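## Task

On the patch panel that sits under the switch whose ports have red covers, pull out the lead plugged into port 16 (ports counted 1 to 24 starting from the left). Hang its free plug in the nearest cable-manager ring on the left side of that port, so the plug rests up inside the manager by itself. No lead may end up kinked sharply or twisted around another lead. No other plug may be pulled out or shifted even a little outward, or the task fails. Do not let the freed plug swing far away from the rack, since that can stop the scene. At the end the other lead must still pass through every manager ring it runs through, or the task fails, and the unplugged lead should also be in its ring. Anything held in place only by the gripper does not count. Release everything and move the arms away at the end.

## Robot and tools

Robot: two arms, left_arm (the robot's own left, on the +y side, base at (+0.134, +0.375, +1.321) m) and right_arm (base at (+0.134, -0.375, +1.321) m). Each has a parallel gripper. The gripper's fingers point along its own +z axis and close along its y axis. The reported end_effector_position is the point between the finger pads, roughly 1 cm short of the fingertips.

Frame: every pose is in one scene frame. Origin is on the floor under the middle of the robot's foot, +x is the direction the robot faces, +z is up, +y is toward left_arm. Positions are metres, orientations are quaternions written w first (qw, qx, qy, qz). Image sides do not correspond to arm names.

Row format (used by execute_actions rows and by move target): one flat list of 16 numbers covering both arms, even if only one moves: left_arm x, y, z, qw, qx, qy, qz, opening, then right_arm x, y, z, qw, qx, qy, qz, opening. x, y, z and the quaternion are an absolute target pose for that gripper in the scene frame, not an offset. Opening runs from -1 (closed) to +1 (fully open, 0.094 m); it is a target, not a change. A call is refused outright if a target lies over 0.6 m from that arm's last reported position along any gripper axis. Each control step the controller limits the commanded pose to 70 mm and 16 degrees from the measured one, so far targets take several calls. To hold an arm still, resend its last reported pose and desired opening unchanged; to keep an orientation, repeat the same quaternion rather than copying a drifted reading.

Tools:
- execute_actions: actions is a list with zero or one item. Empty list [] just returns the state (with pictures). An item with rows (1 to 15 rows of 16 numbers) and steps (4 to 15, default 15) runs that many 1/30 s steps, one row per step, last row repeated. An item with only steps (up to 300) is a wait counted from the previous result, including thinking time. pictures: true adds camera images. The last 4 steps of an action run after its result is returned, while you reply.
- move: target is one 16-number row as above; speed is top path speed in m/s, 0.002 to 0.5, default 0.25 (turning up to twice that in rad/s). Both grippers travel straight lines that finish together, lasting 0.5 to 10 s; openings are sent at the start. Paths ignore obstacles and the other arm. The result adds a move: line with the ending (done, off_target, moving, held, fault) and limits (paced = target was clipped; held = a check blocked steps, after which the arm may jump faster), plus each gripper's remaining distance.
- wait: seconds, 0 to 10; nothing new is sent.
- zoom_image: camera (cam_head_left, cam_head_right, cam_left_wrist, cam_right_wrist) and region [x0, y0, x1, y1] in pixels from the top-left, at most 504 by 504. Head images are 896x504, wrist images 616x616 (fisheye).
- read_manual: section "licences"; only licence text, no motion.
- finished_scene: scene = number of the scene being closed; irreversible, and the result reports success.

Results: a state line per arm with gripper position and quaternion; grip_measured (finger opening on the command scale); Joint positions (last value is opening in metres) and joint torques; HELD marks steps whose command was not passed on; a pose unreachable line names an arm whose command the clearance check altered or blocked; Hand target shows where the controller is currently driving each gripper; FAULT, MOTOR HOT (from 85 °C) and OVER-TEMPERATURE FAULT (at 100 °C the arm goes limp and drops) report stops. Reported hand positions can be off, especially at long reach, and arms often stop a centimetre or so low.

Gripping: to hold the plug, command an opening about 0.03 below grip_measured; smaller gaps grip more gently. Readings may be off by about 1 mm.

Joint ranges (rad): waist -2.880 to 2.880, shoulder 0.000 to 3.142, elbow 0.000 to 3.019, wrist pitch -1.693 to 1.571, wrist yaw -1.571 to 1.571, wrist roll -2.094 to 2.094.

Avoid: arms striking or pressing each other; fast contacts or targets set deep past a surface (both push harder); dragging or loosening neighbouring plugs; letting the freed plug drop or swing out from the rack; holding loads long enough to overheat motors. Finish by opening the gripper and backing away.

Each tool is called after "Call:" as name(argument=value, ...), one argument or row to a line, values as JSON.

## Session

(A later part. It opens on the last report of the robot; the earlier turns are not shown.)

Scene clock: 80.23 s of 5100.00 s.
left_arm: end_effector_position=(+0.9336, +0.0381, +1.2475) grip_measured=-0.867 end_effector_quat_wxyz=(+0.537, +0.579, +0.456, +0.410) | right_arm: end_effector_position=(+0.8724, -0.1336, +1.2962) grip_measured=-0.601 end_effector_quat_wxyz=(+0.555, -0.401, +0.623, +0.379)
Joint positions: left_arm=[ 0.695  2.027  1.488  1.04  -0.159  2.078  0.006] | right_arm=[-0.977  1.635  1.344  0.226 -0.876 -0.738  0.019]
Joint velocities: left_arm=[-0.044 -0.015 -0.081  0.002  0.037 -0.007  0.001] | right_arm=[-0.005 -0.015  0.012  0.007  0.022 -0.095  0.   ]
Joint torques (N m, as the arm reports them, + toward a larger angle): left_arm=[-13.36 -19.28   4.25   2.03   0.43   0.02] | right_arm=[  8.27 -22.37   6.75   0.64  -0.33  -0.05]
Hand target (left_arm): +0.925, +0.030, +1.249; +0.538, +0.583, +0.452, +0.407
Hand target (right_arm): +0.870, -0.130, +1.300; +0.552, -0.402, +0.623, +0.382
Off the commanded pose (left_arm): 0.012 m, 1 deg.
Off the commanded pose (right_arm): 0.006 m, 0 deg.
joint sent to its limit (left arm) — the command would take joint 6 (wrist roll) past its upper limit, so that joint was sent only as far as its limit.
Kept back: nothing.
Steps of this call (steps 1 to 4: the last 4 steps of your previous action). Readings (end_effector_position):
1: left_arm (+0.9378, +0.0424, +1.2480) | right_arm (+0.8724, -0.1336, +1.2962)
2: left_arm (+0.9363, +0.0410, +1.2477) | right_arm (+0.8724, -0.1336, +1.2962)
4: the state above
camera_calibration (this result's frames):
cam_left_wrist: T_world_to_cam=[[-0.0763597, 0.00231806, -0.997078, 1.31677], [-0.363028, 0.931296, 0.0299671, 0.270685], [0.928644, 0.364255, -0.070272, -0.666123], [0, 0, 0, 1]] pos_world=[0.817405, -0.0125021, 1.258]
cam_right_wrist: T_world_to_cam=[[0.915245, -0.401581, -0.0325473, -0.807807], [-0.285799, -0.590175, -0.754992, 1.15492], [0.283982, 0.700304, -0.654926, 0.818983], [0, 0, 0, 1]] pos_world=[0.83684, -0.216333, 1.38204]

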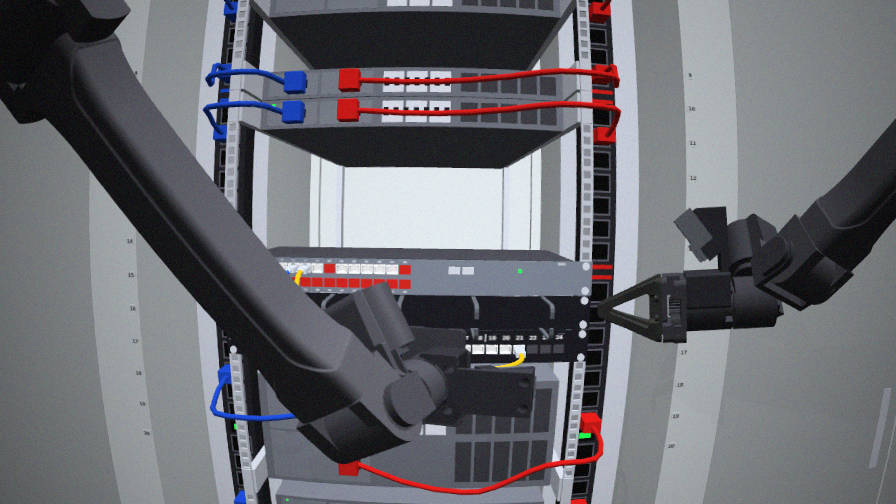

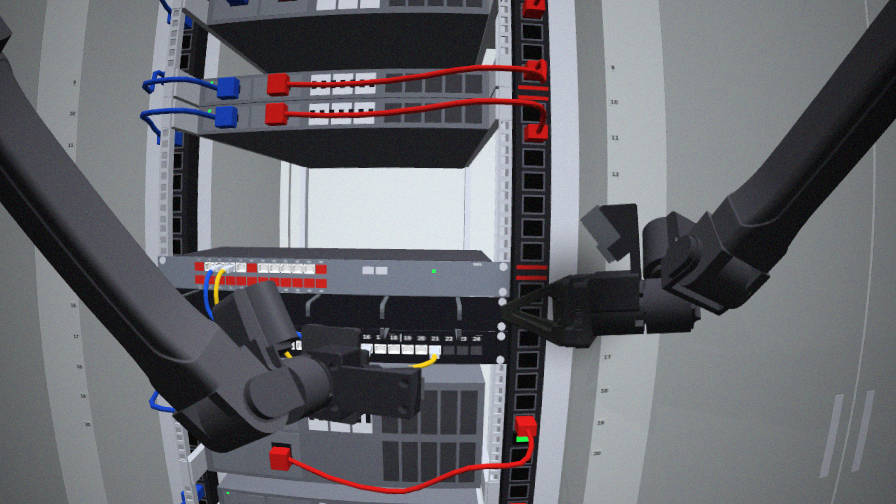

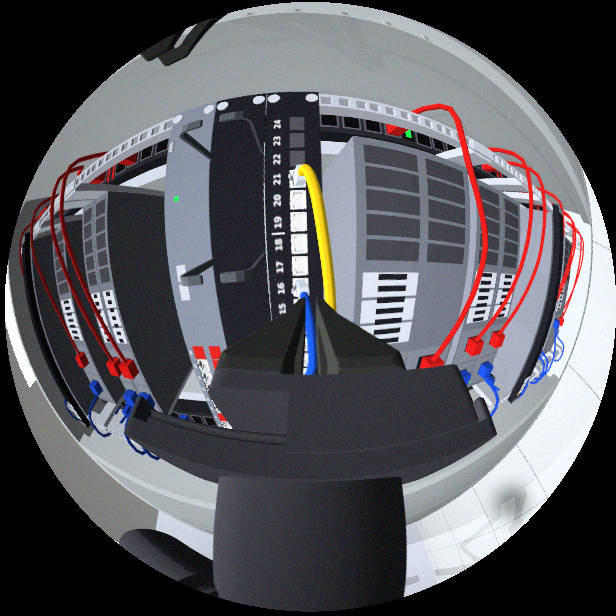

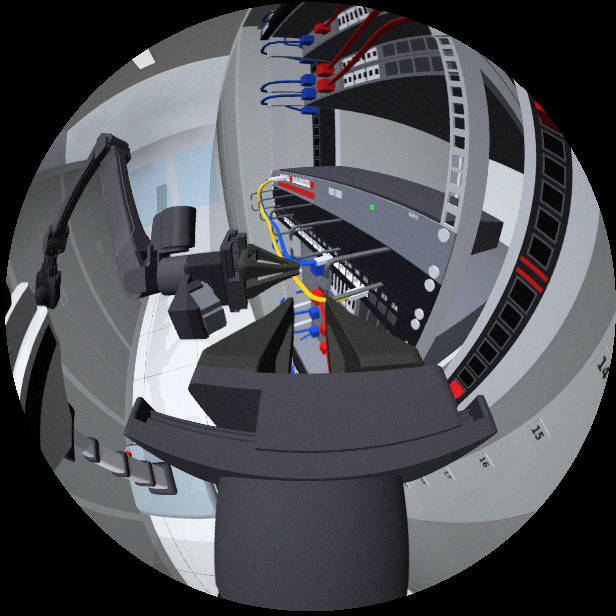

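Call:
move(
  target=[0.965,0.040,1.226,0.536,0.585,0.449,0.411,-0.55, 0.87,-0.13,1.30,0.55,-0.4,0.62,0.38,-0.6],
  speed=0.03,
)

Call:
move(
  target=[0.998,0.044,1.222,0.536,0.585,0.449,0.411,-0.58, 0.88,-0.09,1.33,0.5,-0.43,0.66,0.35,-0.6],
  speed=0.03,
)

Call:
zoom_image(
  camera="cam_left_wrist",
  region=[260, 250, 360, 350],
)

Scene clock: 82.23 s of 5100.00 s.
left_arm: end_effector_position=(+0.9553, +0.0337, +1.2556) grip_measured=-0.553 end_effector_quat_wxyz=(+0.548, +0.579, +0.444, +0.408) | right_arm: end_effector_position=(+0.8724, -0.1336, +1.2962) grip_measured=-0.601 end_effector_quat_wxyz=(+0.555, -0.401, +0.623, +0.379)
Joint positions: left_arm=[ 0.702  2.038  1.558  0.985 -0.119  2.078  0.021] | right_arm=[-0.977  1.635  1.344  0.226 -0.876 -0.738  0.019]
Joint velocities: left_arm=[ 0.005 -0.005 -0.022 -0.007 -0.051  0.051 -0.001] | right_arm=[ 0.005 -0.005  0.012 -0.012  0.11  -0.022 -0.001]
Joint torques (N m, as the arm reports them, + toward a larger angle): left_arm=[-10.59 -16.37   8.39   1.51   0.52  -0.09] | right_arm=[  8.27 -22.68   6.68   0.55  -0.34   0.01]
Hand target (left_arm): +0.963, +0.042, +1.227; +0.536, +0.585, +0.449, +0.411
Hand target (right_arm): +0.870, -0.130, +1.300; +0.552, -0.402, +0.623, +0.382
Off the commanded pose (left_arm): 0.032 m, 2 deg.
Off the commanded pose (right_arm): 0.006 m, 0 deg.
Kept back: nothing.
move: off_target (left_arm)
camera_calibration (this result's frames):
cam_left_wrist: T_world_to_cam=[[-0.0563104, -0.000224531, -0.998413, 1.30918], [-0.338779, 0.940676, 0.0188956, 0.27283], [0.939179, 0.339306, -0.0530459, -0.714948], [0, 0, 0, 1]] pos_world=[0.837614, -0.0137644, 1.26402]
cam_right_wrist: T_world_to_cam=[[0.915245, -0.401581, -0.0325473, -0.807807], [-0.285799, -0.590175, -0.754992, 1.15492], [0.283982, 0.700304, -0.654926, 0.818983], [0, 0, 0, 1]] pos_world=[0.83684, -0.216333, 1.38204]

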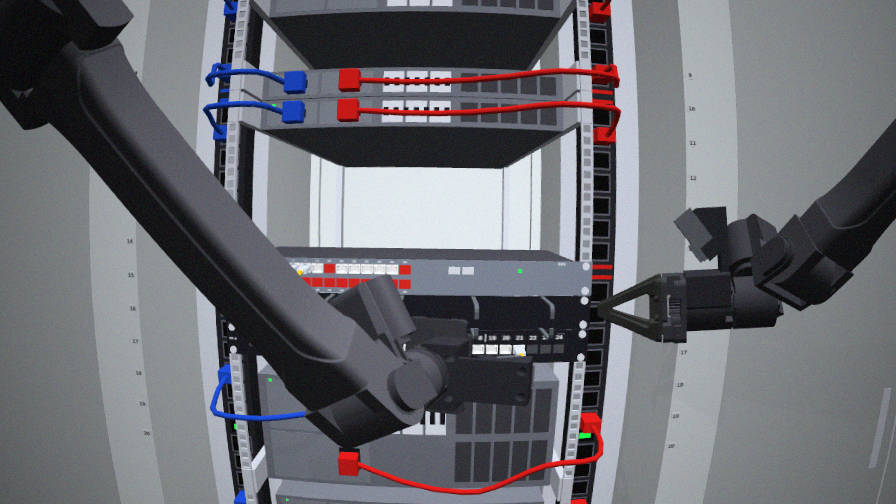

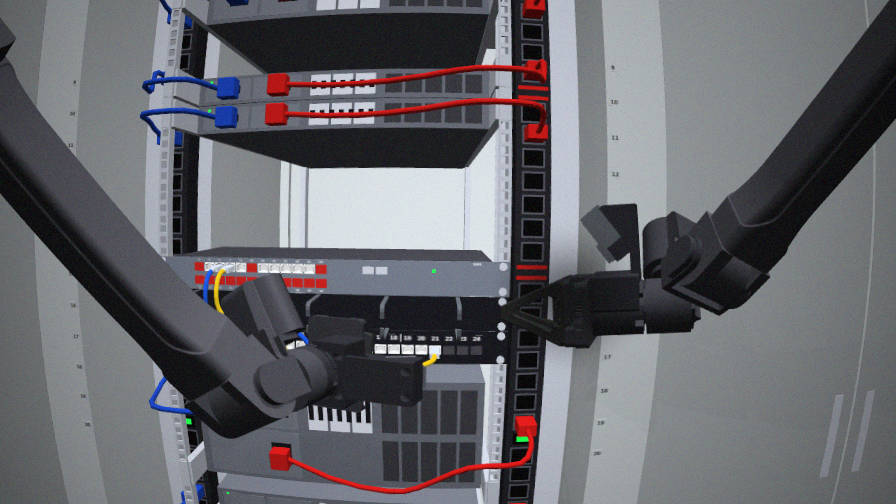

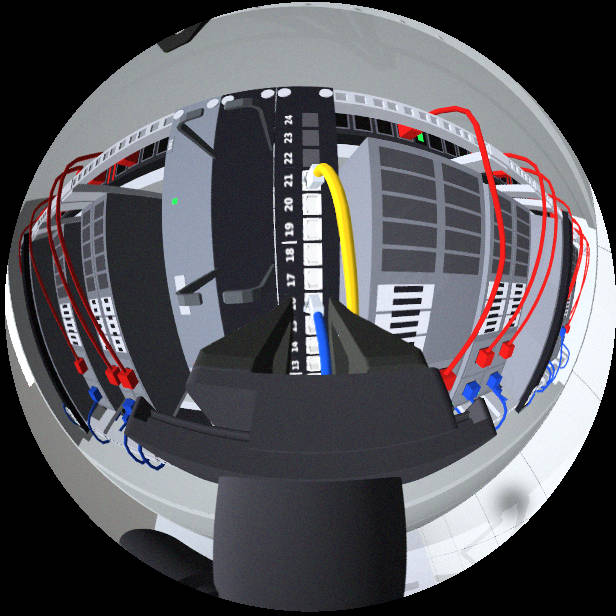

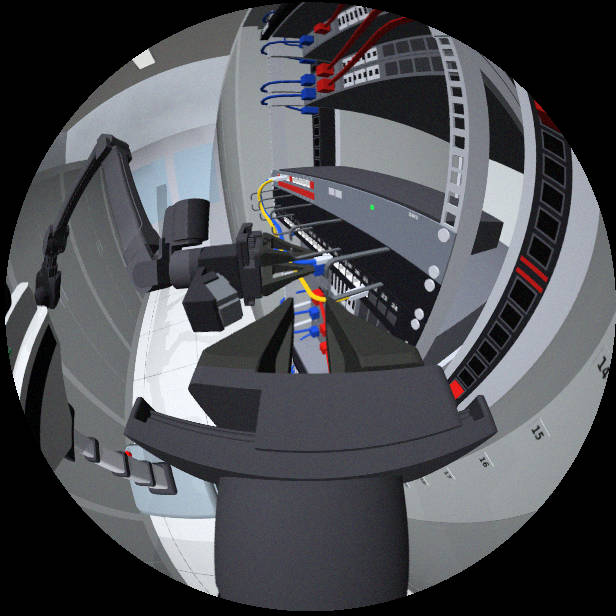

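Scene clock: 85.17 s of 5100.00 s.
left_arm: end_effector_position=(+0.9800, +0.0318, +1.2540) grip_measured=-0.577 end_effector_quat_wxyz=(+0.549, +0.583, +0.439, +0.407) | right_arm: end_effector_position=(+0.8594, -0.0874, +1.3012) grip_measured=-0.601 end_effector_quat_wxyz=(+0.479, -0.429, +0.674, +0.363)
Joint positions: left_arm=[ 0.715  2.065  1.648  0.917 -0.098  2.078  0.02 ] | right_arm=[-0.87   1.612  1.391 -0.044 -0.663 -0.819  0.019]
Joint velocities: left_arm=[ 0.005  0.015 -0.007  0.007 -0.037 -0.022  0.   ] | right_arm=[ 0.005  0.005 -0.002 -0.002  0.095  0.051  0.001]
Joint torques (N m, as the arm reports them, + toward a larger angle): left_arm=[-10.08 -16.83  10.16   1.25   0.44  -0.18] | right_arm=[  9.62 -23.02  11.54   0.51  -0.34  -0.12]
Hand target (left_arm): +0.994, +0.047, +1.224; +0.536, +0.585, +0.449, +0.411
Hand target (right_arm): +0.879, -0.090, +1.330; +0.502, -0.432, +0.662, +0.351
Off the commanded pose (left_arm): 0.039 m, 2 deg.
Off the commanded pose (right_arm): 0.036 m, 3 deg.
Kept back: nothing.
move: off_target (left_arm, right_arm)
camera_calibration (this result's frames):
cam_left_wrist: T_world_to_cam=[[-0.0544893, 0.00627526, -0.998495, 1.30709], [-0.328028, 0.944367, 0.023836, 0.266162], [0.943095, 0.328833, -0.0493995, -0.745644], [0, 0, 0, 1]] pos_world=[0.861745, -0.0143646, 1.26194]
cam_right_wrist: T_world_to_cam=[[0.922083, -0.378451, -0.0808614, -0.718159], [-0.343702, -0.70483, -0.620551, 1.04707], [0.177854, 0.599991, -0.779986, 1.03871], [0, 0, 0, 1]] pos_world=[0.837344, -0.156997, 1.40187]

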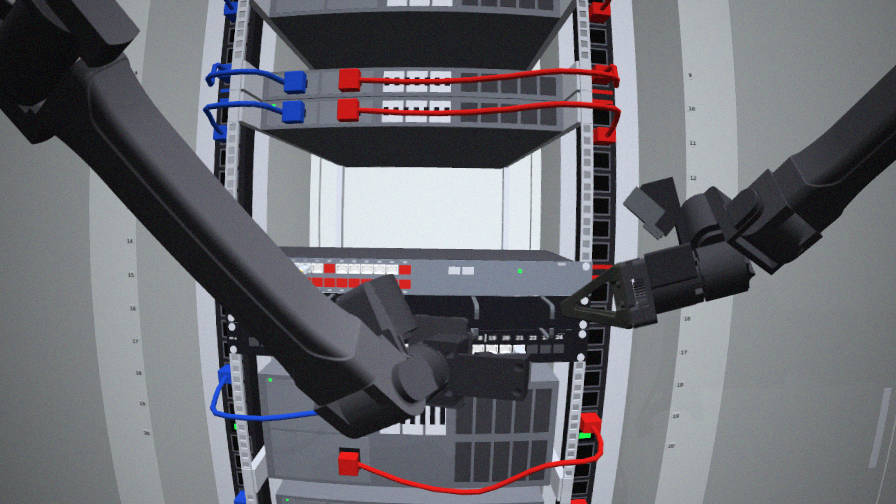

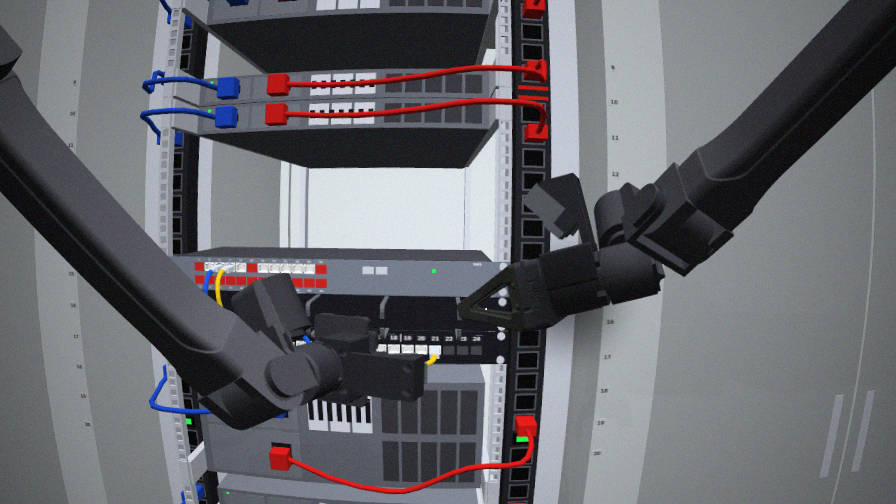

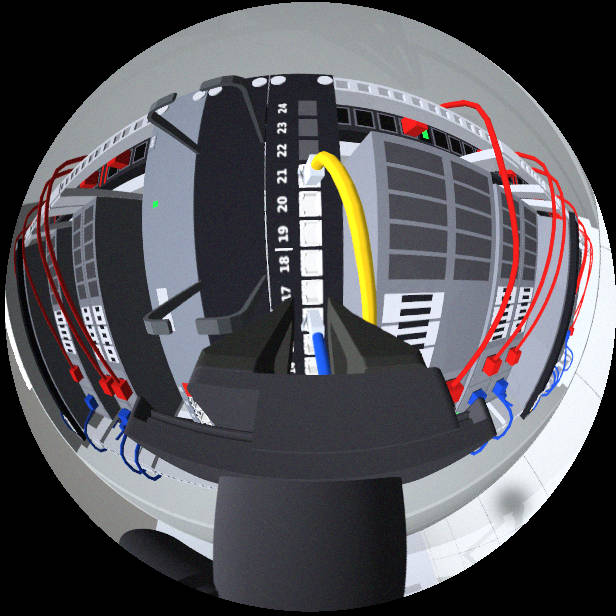

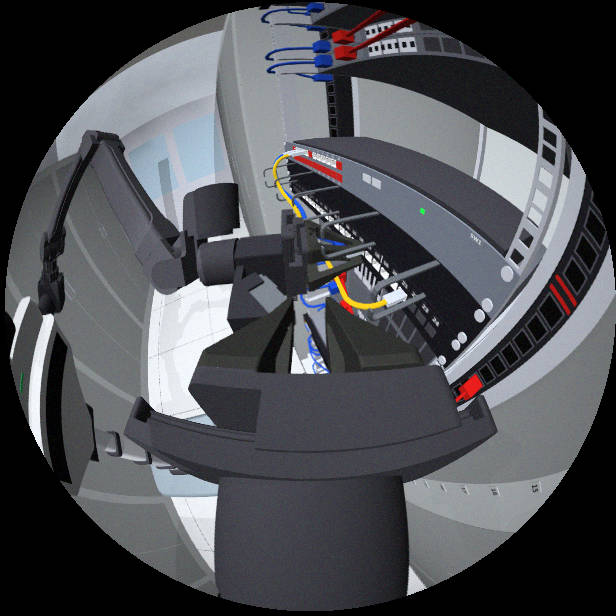

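Region (260, 250, 360, 350) of cam_left_wrist's 616x616 image, scaled by 5.040, with more detail than that image has.

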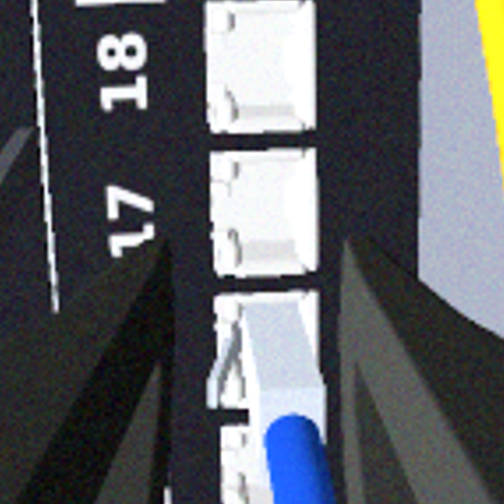

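Call:
execute_actions(
  actions=[
    {"rows":[[0.985,0.035,1.24,0.536,0.585,0.449,0.411,-0.9, 0.88,-0.09,1.33,0.5,-0.43,0.66,0.35,-0.6]]},
  ],
)

Call:
execute_actions(
  actions=[
    {"rows":[[0.955,0.02,1.25,0.536,0.585,0.449,0.411,-0.9, 0.88,-0.09,1.33,0.5,-0.43,0.66,0.35,-0.6]]},
  ],
)

Call:
execute_actions(
  actions=[
    {"rows":[[0.935,0.015,1.25,0.536,0.585,0.449,0.411,-0.9, 0.88,-0.09,1.33,0.5,-0.43,0.66,0.35,-0.6]]},
  ],
)

Call:
execute_actions(
  actions=[
    {"rows":[[0.918,0.015,1.25,0.536,0.585,0.449,0.411,-0.9, 0.88,-0.09,1.33,0.5,-0.43,0.66,0.35,-0.6]]},
  ],
  pictures=true,
)

Scene clock: 85.77 s of 5100.00 s.
left_arm: end_effector_position=(+0.9801, +0.0329, +1.2520) grip_measured=-0.870 end_effector_quat_wxyz=(+0.544, +0.584, +0.444, +0.408) | right_arm: end_effector_position=(+0.8594, -0.0874, +1.3011) grip_measured=-0.601 end_effector_quat_wxyz=(+0.479, -0.429, +0.674, +0.363)
Joint positions: left_arm=[ 0.715  2.066  1.648  0.914 -0.113  2.078  0.006] | right_arm=[-0.87   1.612  1.391 -0.044 -0.663 -0.82   0.019]
Joint velocities: left_arm=[-0.005  0.015  0.002 -0.012 -0.095 -0.051 -0.001] | right_arm=[-0.015 -0.015  0.007 -0.002 -0.037 -0.037 -0.001]
Joint torques (N m, as the arm reports them, + toward a larger angle): left_arm=[-12.34 -18.62   7.72   1.67   0.01  -0.07] | right_arm=[  9.78 -23.07  11.48   0.58  -0.42  -0.1 ]
Steps of this call (steps 1 to 7: nothing new was sent; steps 8 to 18: the first 11 steps of this action). Readings (end_effector_position):
8: left_arm (+0.9803, +0.0330, +1.2534) | right_arm (+0.8594, -0.0874, +1.3012)
9: left_arm (+0.9802, +0.0331, +1.2525) | right_arm (+0.8594, -0.0874, +1.3011)
11: left_arm (+0.9801, +0.0329, +1.2520) | right_arm (+0.8594, -0.0874, +1.3011)
15: left_arm (+0.9801, +0.0329, +1.2520) | right_arm (+0.8594, -0.0874, +1.3011)
18: the state above

Scene clock: 86.27 s of 5100.00 s.
left_arm: end_effector_position=(+0.9786, +0.0324, +1.2521) grip_measured=-0.870 end_effector_quat_wxyz=(+0.539, +0.582, +0.451, +0.410) | right_arm: end_effector_position=(+0.8594, -0.0874, +1.3011) grip_measured=-0.601 end_effector_quat_wxyz=(+0.479, -0.429, +0.674, +0.363)
Joint positions: left_arm=[ 0.708  2.066  1.645  0.917 -0.137  2.078  0.006] | right_arm=[-0.87   1.612  1.391 -0.044 -0.663 -0.82   0.019]
Joint velocities: left_arm=[-0.024  0.005  0.007 -0.022  0.007  0.051 -0.001] | right_arm=[-0.015 -0.015  0.002  0.002  0.007 -0.051  0.001]
Joint torques (N m, as the arm reports them, + toward a larger angle): left_arm=[-14.98 -20.32   2.22   3.37  -0.3    0.02] | right_arm=[  9.52 -23.14  11.48   0.59  -0.35  -0.08]
Off your previous action's commanded pose (left_arm): 0.013 m, 1 deg at its last step (step 4 of this call).
Off your previous action's commanded pose (right_arm): 0.036 m, 3 deg at its last step (step 4 of this call).
joint sent to its limit (left arm) — the command would take joint 6 (wrist roll) past its upper limit, so that joint was sent only as far as its limit.
Steps of this call (steps 1 to 4: the last 4 steps of your previous action; steps 5 to 15: the first 11 steps of this action). Readings (end_effector_position):
5: left_arm (+0.9783, +0.0320, +1.2518) | right_arm (+0.8594, -0.0874, +1.3011)
6: left_arm (+0.9783, +0.0322, +1.2519) | right_arm (+0.8594, -0.0874, +1.3011)
8: left_arm (+0.9786, +0.0324, +1.2521) | right_arm (+0.8594, -0.0874, +1.3011)
12: left_arm (+0.9786, +0.0324, +1.2521) | right_arm (+0.8594, -0.0874, +1.3011)
15: the state above

Scene clock: 86.77 s of 5100.00 s.
left_arm: end_effector_position=(+0.9777, +0.0321, +1.2519) grip_measured=-0.870 end_effector_quat_wxyz=(+0.537, +0.582, +0.453, +0.410) | right_arm: end_effector_position=(+0.8594, -0.0874, +1.3011) grip_measured=-0.601 end_effector_quat_wxyz=(+0.479, -0.429, +0.674, +0.363)
Joint positions: left_arm=[ 0.707  2.066  1.643  0.919 -0.142  2.078  0.006] | right_arm=[-0.87   1.612  1.391 -0.044 -0.663 -0.82   0.019]
Joint velocities: left_arm=[-0.005 -0.005 -0.002 -0.007 -0.007 -0.066  0.   ] | right_arm=[ 0.005 -0.005  0.002  0.007 -0.007  0.037  0.   ]
Joint torques (N m, as the arm reports them, + toward a larger angle): left_arm=[-16.01 -20.55  -0.81   4.58  -0.56   0.02] | right_arm=[  9.46 -23.2   11.41   0.55  -0.34  -0.09]
Off your previous action's commanded pose (left_arm): 0.027 m, 1 deg at its last step (step 4 of this call).
Off your previous action's commanded pose (right_arm): 0.036 m, 3 deg at its last step (step 4 of this call).
joint sent to its limit (left arm) — the command would take joint 6 (wrist roll) past its upper limit, so that joint was sent only as far as its limit.
Steps of this call (steps 1 to 4: the last 4 steps of your previous action; steps 5 to 15: the first 11 steps of this action). Readings (end_effector_position):
5: left_arm (+0.9778, +0.0322, +1.2518) | right_arm (+0.8594, -0.0874, +1.3011)
6: left_arm (+0.9777, +0.0320, +1.2519) | right_arm (+0.8594, -0.0874, +1.3011)
8: left_arm (+0.9777, +0.0321, +1.2519) | right_arm (+0.8594, -0.0874, +1.3011)
12: left_arm (+0.9777, +0.0321, +1.2519) | right_arm (+0.8594, -0.0874, +1.3011)
15: the state above

Scene clock: 87.27 s of 5100.00 s.
left_arm: end_effector_position=(+0.9773, +0.0322, +1.2520) grip_measured=-0.870 end_effector_quat_wxyz=(+0.537, +0.581, +0.453, +0.410) | right_arm: end_effector_position=(+0.8594, -0.0874, +1.3011) grip_measured=-0.601 end_effector_quat_wxyz=(+0.479, -0.429, +0.674, +0.363)
Joint positions: left_arm=[ 0.707  2.066  1.642  0.922 -0.143  2.078  0.006] | right_arm=[-0.87   1.612  1.391 -0.044 -0.663 -0.82   0.019]
Joint velocities: left_arm=[-0.015 -0.005  0.002 -0.017 -0.051  0.022  0.001] | right_arm=[-0.005 -0.005 -0.002 -0.012 -0.022  0.007 -0.   ]
Joint torques (N m, as the arm reports them, + toward a larger angle): left_arm=[-16.53 -20.98  -3.46   5.42  -0.73   0.02] | right_arm=[  9.64 -22.98  11.51   0.72  -0.36  -0.13]
Off your previous action's commanded pose (left_arm): 0.046 m, 1 deg at its last step (step 4 of this call).
Off your previous action's commanded pose (right_arm): 0.036 m, 3 deg at its last step (step 4 of this call).
joint sent to its limit (left arm) — the command would take joint 6 (wrist roll) past its upper limit, so that joint was sent only as far as its limit.
Steps of this call (steps 1 to 4: the last 4 steps of your previous action; steps 5 to 15: the first 11 steps of this action). Readings (end_effector_position):
5: left_arm (+0.9773, +0.0320, +1.2519) | right_arm (+0.8594, -0.0874, +1.3011)
6: left_arm (+0.9773, +0.0322, +1.2520) | right_arm (+0.8594, -0.0874, +1.3011)
8: left_arm (+0.9773, +0.0322, +1.2520) | right_arm (+0.8594, -0.0874, +1.3011)
12: left_arm (+0.9773, +0.0322, +1.2520) | right_arm (+0.8594, -0.0874, +1.3011)
15: the state above
camera_calibration (this result's frames):
cam_left_wrist: T_world_to_cam=[[-0.0748398, 0.00823295, -0.997162, 1.3231], [-0.356994, 0.933469, 0.0345005, 0.280321], [0.931104, 0.358563, -0.0669215, -0.710641], [0, 0, 0, 1]] pos_world=[0.860774, -0.0177538, 1.26212]
cam_right_wrist: T_world_to_cam=[[0.922061, -0.378598, -0.0804207, -0.718771], [-0.343601, -0.705056, -0.62035, 1.04666], [0.178162, 0.599634, -0.780191, 1.03865], [0, 0, 0, 1]] pos_world=[0.837338, -0.156978, 1.40184]

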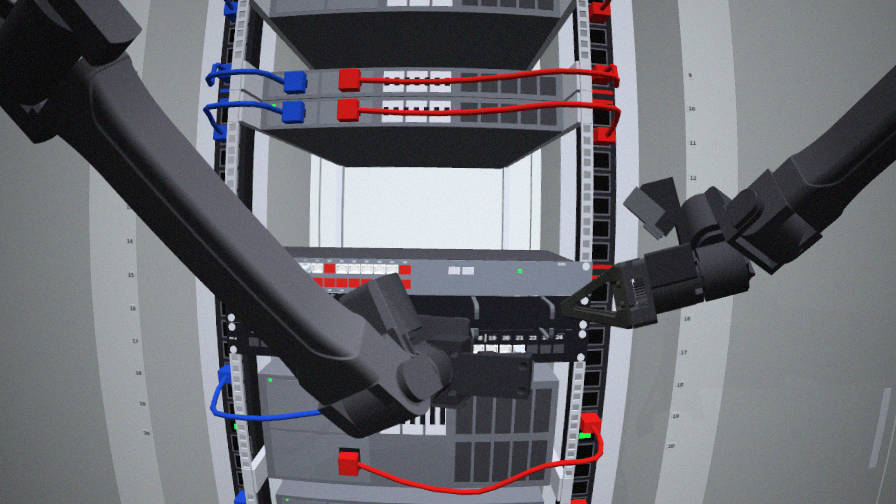

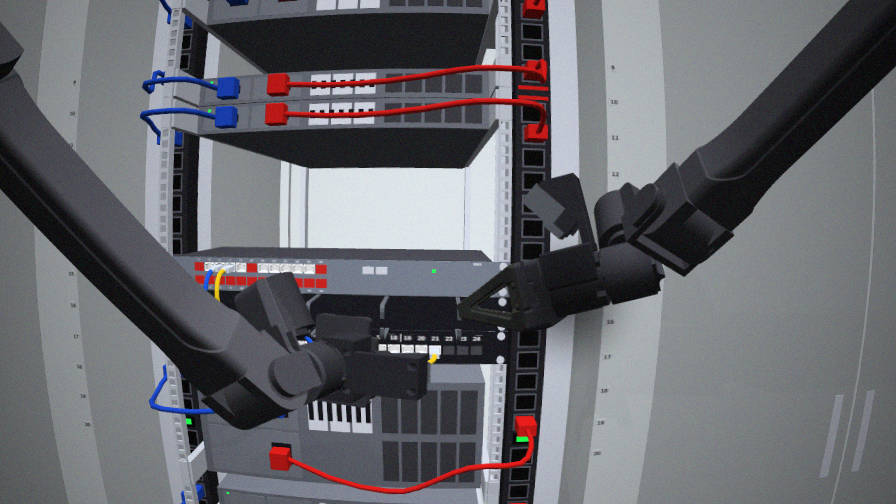

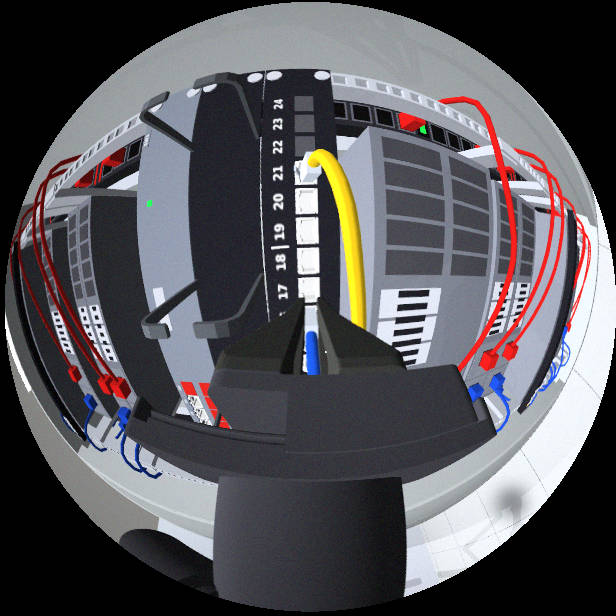

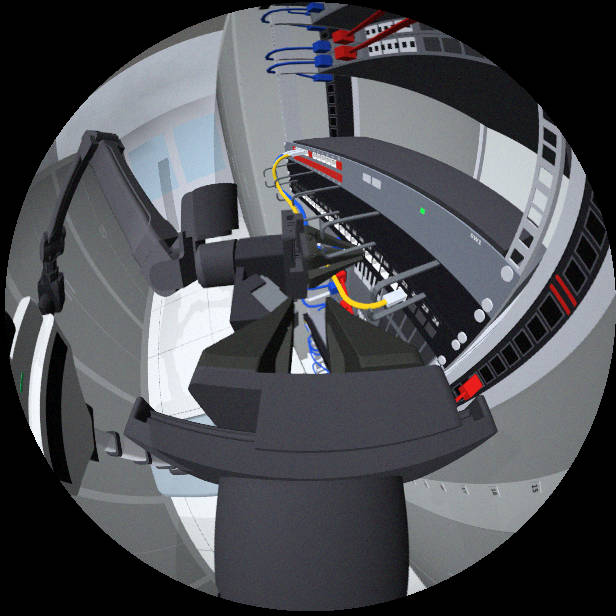

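Call:
execute_actions(
  actions=[
    {"rows":[[0.985,0.033,1.245,0.536,0.585,0.449,0.411,-0.9, 0.88,-0.09,1.33,0.5,-0.43,0.66,0.35,-0.6]],"steps":10},
  ],
)

Call:
execute_actions(
  actions=[
    {"rows":[[0.955,0.02,1.243,0.527,0.603,0.45,0.395,-0.9, 0.88,-0.09,1.33,0.5,-0.43,0.66,0.35,-0.6]],"steps":12},
  ],
)

Call:
execute_actions(
  actions=[
    {"rows":[[0.935,0.012,1.235,0.521,0.615,0.45,0.385,-0.9, 0.88,-0.09,1.33,0.5,-0.43,0.66,0.35,-0.6]],"steps":12},
  ],
)

Scene clock: 87.87 s of 5100.00 s.
left_arm: end_effector_position=(+0.9797, +0.0318, +1.2529) grip_measured=-0.870 end_effector_quat_wxyz=(+0.539, +0.582, +0.451, +0.409) | right_arm: end_effector_position=(+0.8594, -0.0874, +1.3011) grip_measured=-0.601 end_effector_quat_wxyz=(+0.479, -0.429, +0.674, +0.363)
Joint positions: left_arm=[ 0.708  2.067  1.65   0.914 -0.136  2.078  0.006] | right_arm=[-0.87   1.612  1.391 -0.044 -0.663 -0.82   0.019]
Joint velocities: left_arm=[-0.005 -0.005  0.012  0.007 -0.022  0.066 -0.   ] | right_arm=[-0.015 -0.005  0.012 -0.002  0.007 -0.007 -0.   ]
Joint torques (N m, as the arm reports them, + toward a larger angle): left_arm=[-12.25 -19.05   7.59   1.49   0.72  -0.04] | right_arm=[  9.4  -22.83  11.58   0.55  -0.36  -0.09]
Off your previous action's commanded pose (left_arm): 0.062 m, 1 deg at its last step (step 4 of this call).
Off your previous action's commanded pose (right_arm): 0.036 m, 3 deg at its last step (step 4 of this call).
Steps of this call (steps 1 to 4: the last 4 steps of your previous action; steps 5 to 12: nothing new was sent; steps 13 to 18: the first 6 steps of this action). Readings (end_effector_position):
13: left_arm (+0.9798, +0.0321, +1.2532) | right_arm (+0.8594, -0.0874, +1.3011)
14: left_arm (+0.9797, +0.0318, +1.2529) | right_arm (+0.8594, -0.0874, +1.3011)
16: left_arm (+0.9797, +0.0318, +1.2529) | right_arm (+0.8594, -0.0874, +1.3011)
18: the state above

Scene clock: 88.27 s of 5100.00 s.
left_arm: end_effector_position=(+0.9785, +0.0321, +1.2513) grip_measured=-0.870 end_effector_quat_wxyz=(+0.537, +0.584, +0.452, +0.408) | right_arm: end_effector_position=(+0.8594, -0.0874, +1.3011) grip_measured=-0.601 end_effector_quat_wxyz=(+0.479, -0.429, +0.674, +0.363)
Joint positions: left_arm=[ 0.708  2.064  1.645  0.909 -0.14   2.078  0.006] | right_arm=[-0.87   1.612  1.391 -0.044 -0.663 -0.82   0.019]
Joint velocities: left_arm=[ 0.015 -0.015  0.007  0.007  0.007 -0.007  0.   ] | right_arm=[-0.034 -0.015 -0.002 -0.002  0.022 -0.007 -0.   ]
Joint torques (N m, as the arm reports them, + toward a larger angle): left_arm=[-14.6  -21.     1.76   1.74  -0.13   0.02] | right_arm=[  9.54 -23.25  11.41   0.52  -0.33  -0.1 ]
Off your previous action's commanded pose (left_arm): 0.010 m, 1 deg at its last step (step 4 of this call).
Off your previous action's commanded pose (right_arm): 0.036 m, 3 deg at its last step (step 4 of this call).
joint sent to its limit (left arm) — the command would take joint 6 (wrist roll) past its upper limit, so that joint was sent only as far as its limit.
Steps of this call (steps 1 to 4: the last 4 steps of your previous action; steps 5 to 12: the first 8 steps of this action). Readings (end_effector_position):
5: left_arm (+0.9781, +0.0319, +1.2508) | right_arm (+0.8594, -0.0874, +1.3011)
6: left_arm (+0.9783, +0.0319, +1.2510) | right_arm (+0.8594, -0.0874, +1.3011)
8: left_arm (+0.9785, +0.0321, +1.2513) | right_arm (+0.8594, -0.0874, +1.3011)
12: the state above

Scene clock: 88.67 s of 5100.00 s.
left_arm: end_effector_position=(+0.9775, +0.0317, +1.2506) grip_measured=-0.870 end_effector_quat_wxyz=(+0.534, +0.587, +0.453, +0.405) | right_arm: end_effector_position=(+0.8594, -0.0874, +1.3011) grip_measured=-0.601 end_effector_quat_wxyz=(+0.479, -0.429, +0.674, +0.363)
Joint positions: left_arm=[ 0.707  2.06   1.64   0.901 -0.143  2.078  0.006] | right_arm=[-0.87   1.612  1.391 -0.044 -0.663 -0.82   0.019]
Joint velocities: left_arm=[ 0.005 -0.024 -0.002 -0.002 -0.051 -0.051  0.001] | right_arm=[-0.005 -0.005 -0.007 -0.022  0.051 -0.022 -0.001]
Joint torques (N m, as the arm reports them, + toward a larger angle): left_arm=[-15.44 -20.98  -0.84   2.1   -0.37   0.01] | right_arm=[  9.85 -23.57  11.38   0.58  -0.36  -0.12]
Off your previous action's commanded pose (left_arm): 0.028 m, 3 deg at its last step (step 4 of this call).
Off your previous action's commanded pose (right_arm): 0.036 m, 3 deg at its last step (step 4 of this call).
joint sent to its limit (left arm) — the command would take joint 6 (wrist roll) past its upper limit, so that joint was sent only as far as its limit.
Steps of this call (steps 1 to 4: the last 4 steps of your previous action; steps 5 to 12: the first 8 steps of this action). Readings (end_effector_position):
5: left_arm (+0.9773, +0.0315, +1.2504) | right_arm (+0.8594, -0.0874, +1.3011)
6: left_arm (+0.9773, +0.0317, +1.2502) | right_arm (+0.8594, -0.0874, +1.3011)
8: left_arm (+0.9774, +0.0317, +1.2505) | right_arm (+0.8594, -0.0874, +1.3011)
12: the state above

Call:
execute_actions(
  actions=[
    {"rows":[[0.918,0.012,1.235,0.519,0.619,0.45,0.381,-0.9, 0.88,-0.09,1.33,0.5,-0.43,0.66,0.35,-0.6]],"steps":12},
  ],
  pictures=true,
)

Call:
zoom_image(
  camera="cam_right_wrist",
  region=[290, 200, 420, 310],
)

Scene clock: 89.07 s of 5100.00 s.
left_arm: end_effector_position=(+0.9769, +0.0316, +1.2505) grip_measured=-0.870 end_effector_quat_wxyz=(+0.533, +0.589, +0.453, +0.404) | right_arm: end_effector_position=(+0.8594, -0.0874, +1.3011) grip_measured=-0.601 end_effector_quat_wxyz=(+0.479, -0.429, +0.674, +0.363)
Joint positions: left_arm=[ 0.707  2.059  1.638  0.898 -0.144  2.078  0.006] | right_arm=[-0.87   1.612  1.391 -0.044 -0.663 -0.82   0.019]
Joint velocities: left_arm=[-0.005 -0.005  0.002 -0.012  0.007  0.022  0.   ] | right_arm=[ 0.005  0.005  0.002  0.012  0.051  0.066 -0.   ]
Joint torques (N m, as the arm reports them, + toward a larger angle): left_arm=[-15.86 -21.71  -3.7    2.73  -0.56   0.02] | right_arm=[  9.27 -23.46  11.47   0.55  -0.37  -0.09]
Off your previous action's commanded pose (left_arm): 0.049 m, 4 deg at its last step (step 4 of this call).
Off your previous action's commanded pose (right_arm): 0.036 m, 3 deg at its last step (step 4 of this call).
joint sent to its limit (left arm) — the command would take joint 6 (wrist roll) past its upper limit, so that joint was sent only as far as its limit.
Steps of this call (steps 1 to 4: the last 4 steps of your previous action; steps 5 to 12: the first 8 steps of this action). Readings (end_effector_position):
5: left_arm (+0.9767, +0.0315, +1.2503) | right_arm (+0.8594, -0.0874, +1.3011)
6: left_arm (+0.9769, +0.0316, +1.2504) | right_arm (+0.8594, -0.0874, +1.3011)
8: left_arm (+0.9769, +0.0316, +1.2505) | right_arm (+0.8594, -0.0874, +1.3011)
12: the state above
camera_calibration (this result's frames):
cam_left_wrist: T_world_to_cam=[[-0.0918103, 0.0157173, -0.995652, 1.336], [-0.347604, 0.936471, 0.0468361, 0.256059], [0.933136, 0.350393, -0.0805143, -0.694905], [0, 0, 0, 1]] pos_world=[0.860106, -0.0173003, 1.26224]
cam_right_wrist: T_world_to_cam=[[0.922061, -0.378598, -0.0804207, -0.718771], [-0.343601, -0.705056, -0.62035, 1.04666], [0.178162, 0.599634, -0.780191, 1.03865], [0, 0, 0, 1]] pos_world=[0.837338, -0.156978, 1.40184]

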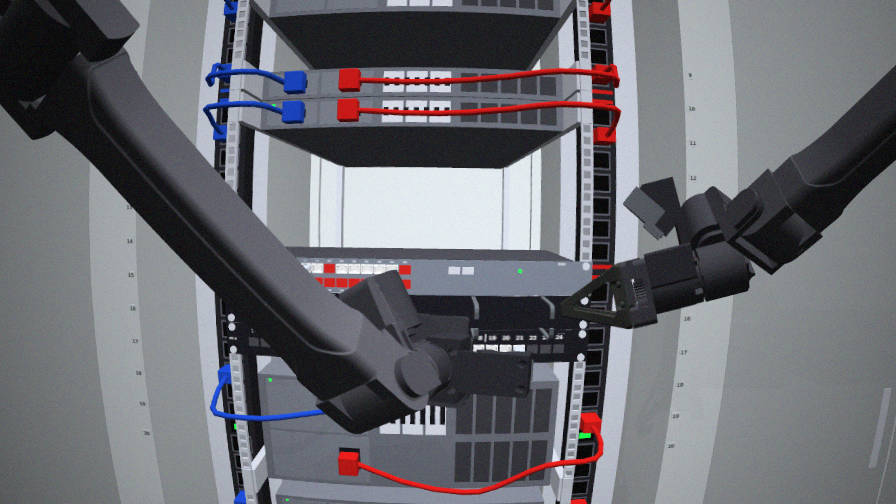

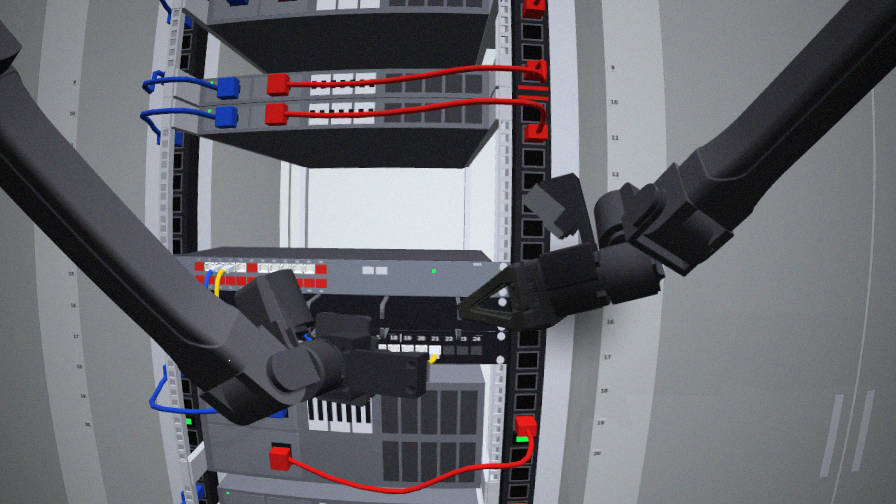

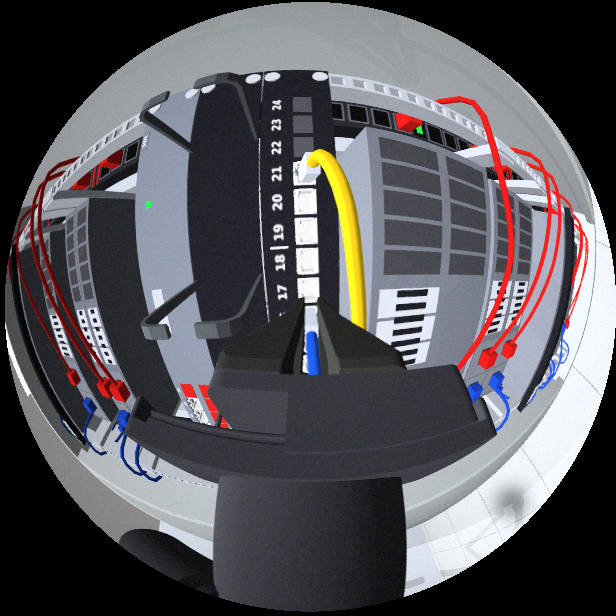

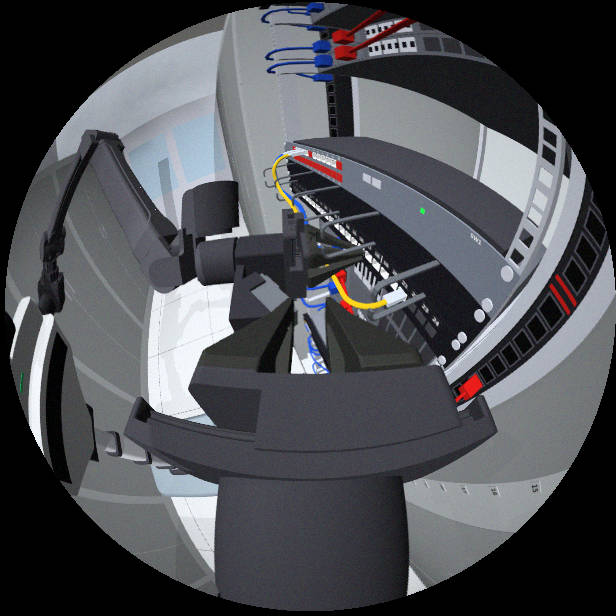

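Region (290, 200, 420, 310) of cam_right_wrist's 616x616 image, scaled by 3.877, with more detail than that image has; it fills the top 426 rows of this view, and the rest is white.

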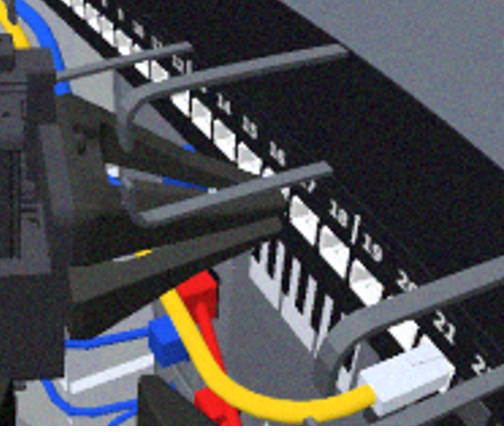

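Call:
execute_actions(
  actions=[
    {"rows":[[0.912,0.028,1.25,0.519,0.619,0.45,0.381,-0.92, 0.88,-0.09,1.33,0.5,-0.43,0.66,0.35,-0.6]],"steps":12},
  ],
)

Call:
zoom_image(
  camera="cam_right_wrist",
  region=[335, 225, 385, 270],
)

Scene clock: 89.47 s of 5100.00 s.
left_arm: end_effector_position=(+0.9762, +0.0316, +1.2511) grip_measured=-0.869 end_effector_quat_wxyz=(+0.531, +0.597, +0.452, +0.397) | right_arm: end_effector_position=(+0.8594, -0.0874, +1.3011) grip_measured=-0.601 end_effector_quat_wxyz=(+0.479, -0.429, +0.674, +0.363)
Joint positions: left_arm=[ 0.707  2.045  1.629  0.87  -0.141  2.078  0.006] | right_arm=[-0.87   1.612  1.391 -0.044 -0.663 -0.82   0.019]
Joint velocities: left_arm=[ 0.005 -0.015 -0.012  0.007 -0.037 -0.007  0.   ] | right_arm=[-0.015 -0.005  0.022 -0.027 -0.007  0.037 -0.   ]
Joint torques (N m, as the arm reports them, + toward a larger angle): left_arm=[-15.46 -24.11  -6.52   3.57  -0.57   0.01] | right_arm=[  9.7  -23.65  11.44   0.59  -0.36  -0.11]
Off your previous action's commanded pose (left_arm): 0.064 m, 5 deg at its last step (step 4 of this call).
Off your previous action's commanded pose (right_arm): 0.036 m, 3 deg at its last step (step 4 of this call).
joint sent to its limit (left arm) — the command would take joint 6 (wrist roll) past its upper limit, so that joint was sent only as far as its limit.
Steps of this call (steps 1 to 4: the last 4 steps of your previous action; steps 5 to 12: the first 8 steps of this action). Readings (end_effector_position):
5: left_arm (+0.9765, +0.0321, +1.2512) | right_arm (+0.8594, -0.0874, +1.3011)
6: left_arm (+0.9763, +0.0316, +1.2512) | right_arm (+0.8594, -0.0874, +1.3011)
8: left_arm (+0.9762, +0.0316, +1.2514) | right_arm (+0.8594, -0.0874, +1.3011)
12: the state above

Region (335, 225, 385, 270) of cam_right_wrist's 616x616 image, scaled by 10.080, with more detail than that image has; it fills the top 454 rows of this view, and the rest is white.

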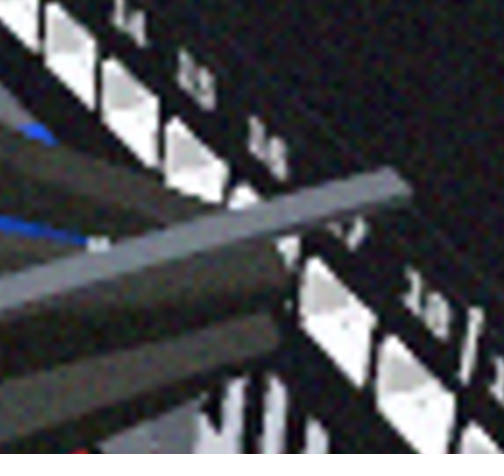

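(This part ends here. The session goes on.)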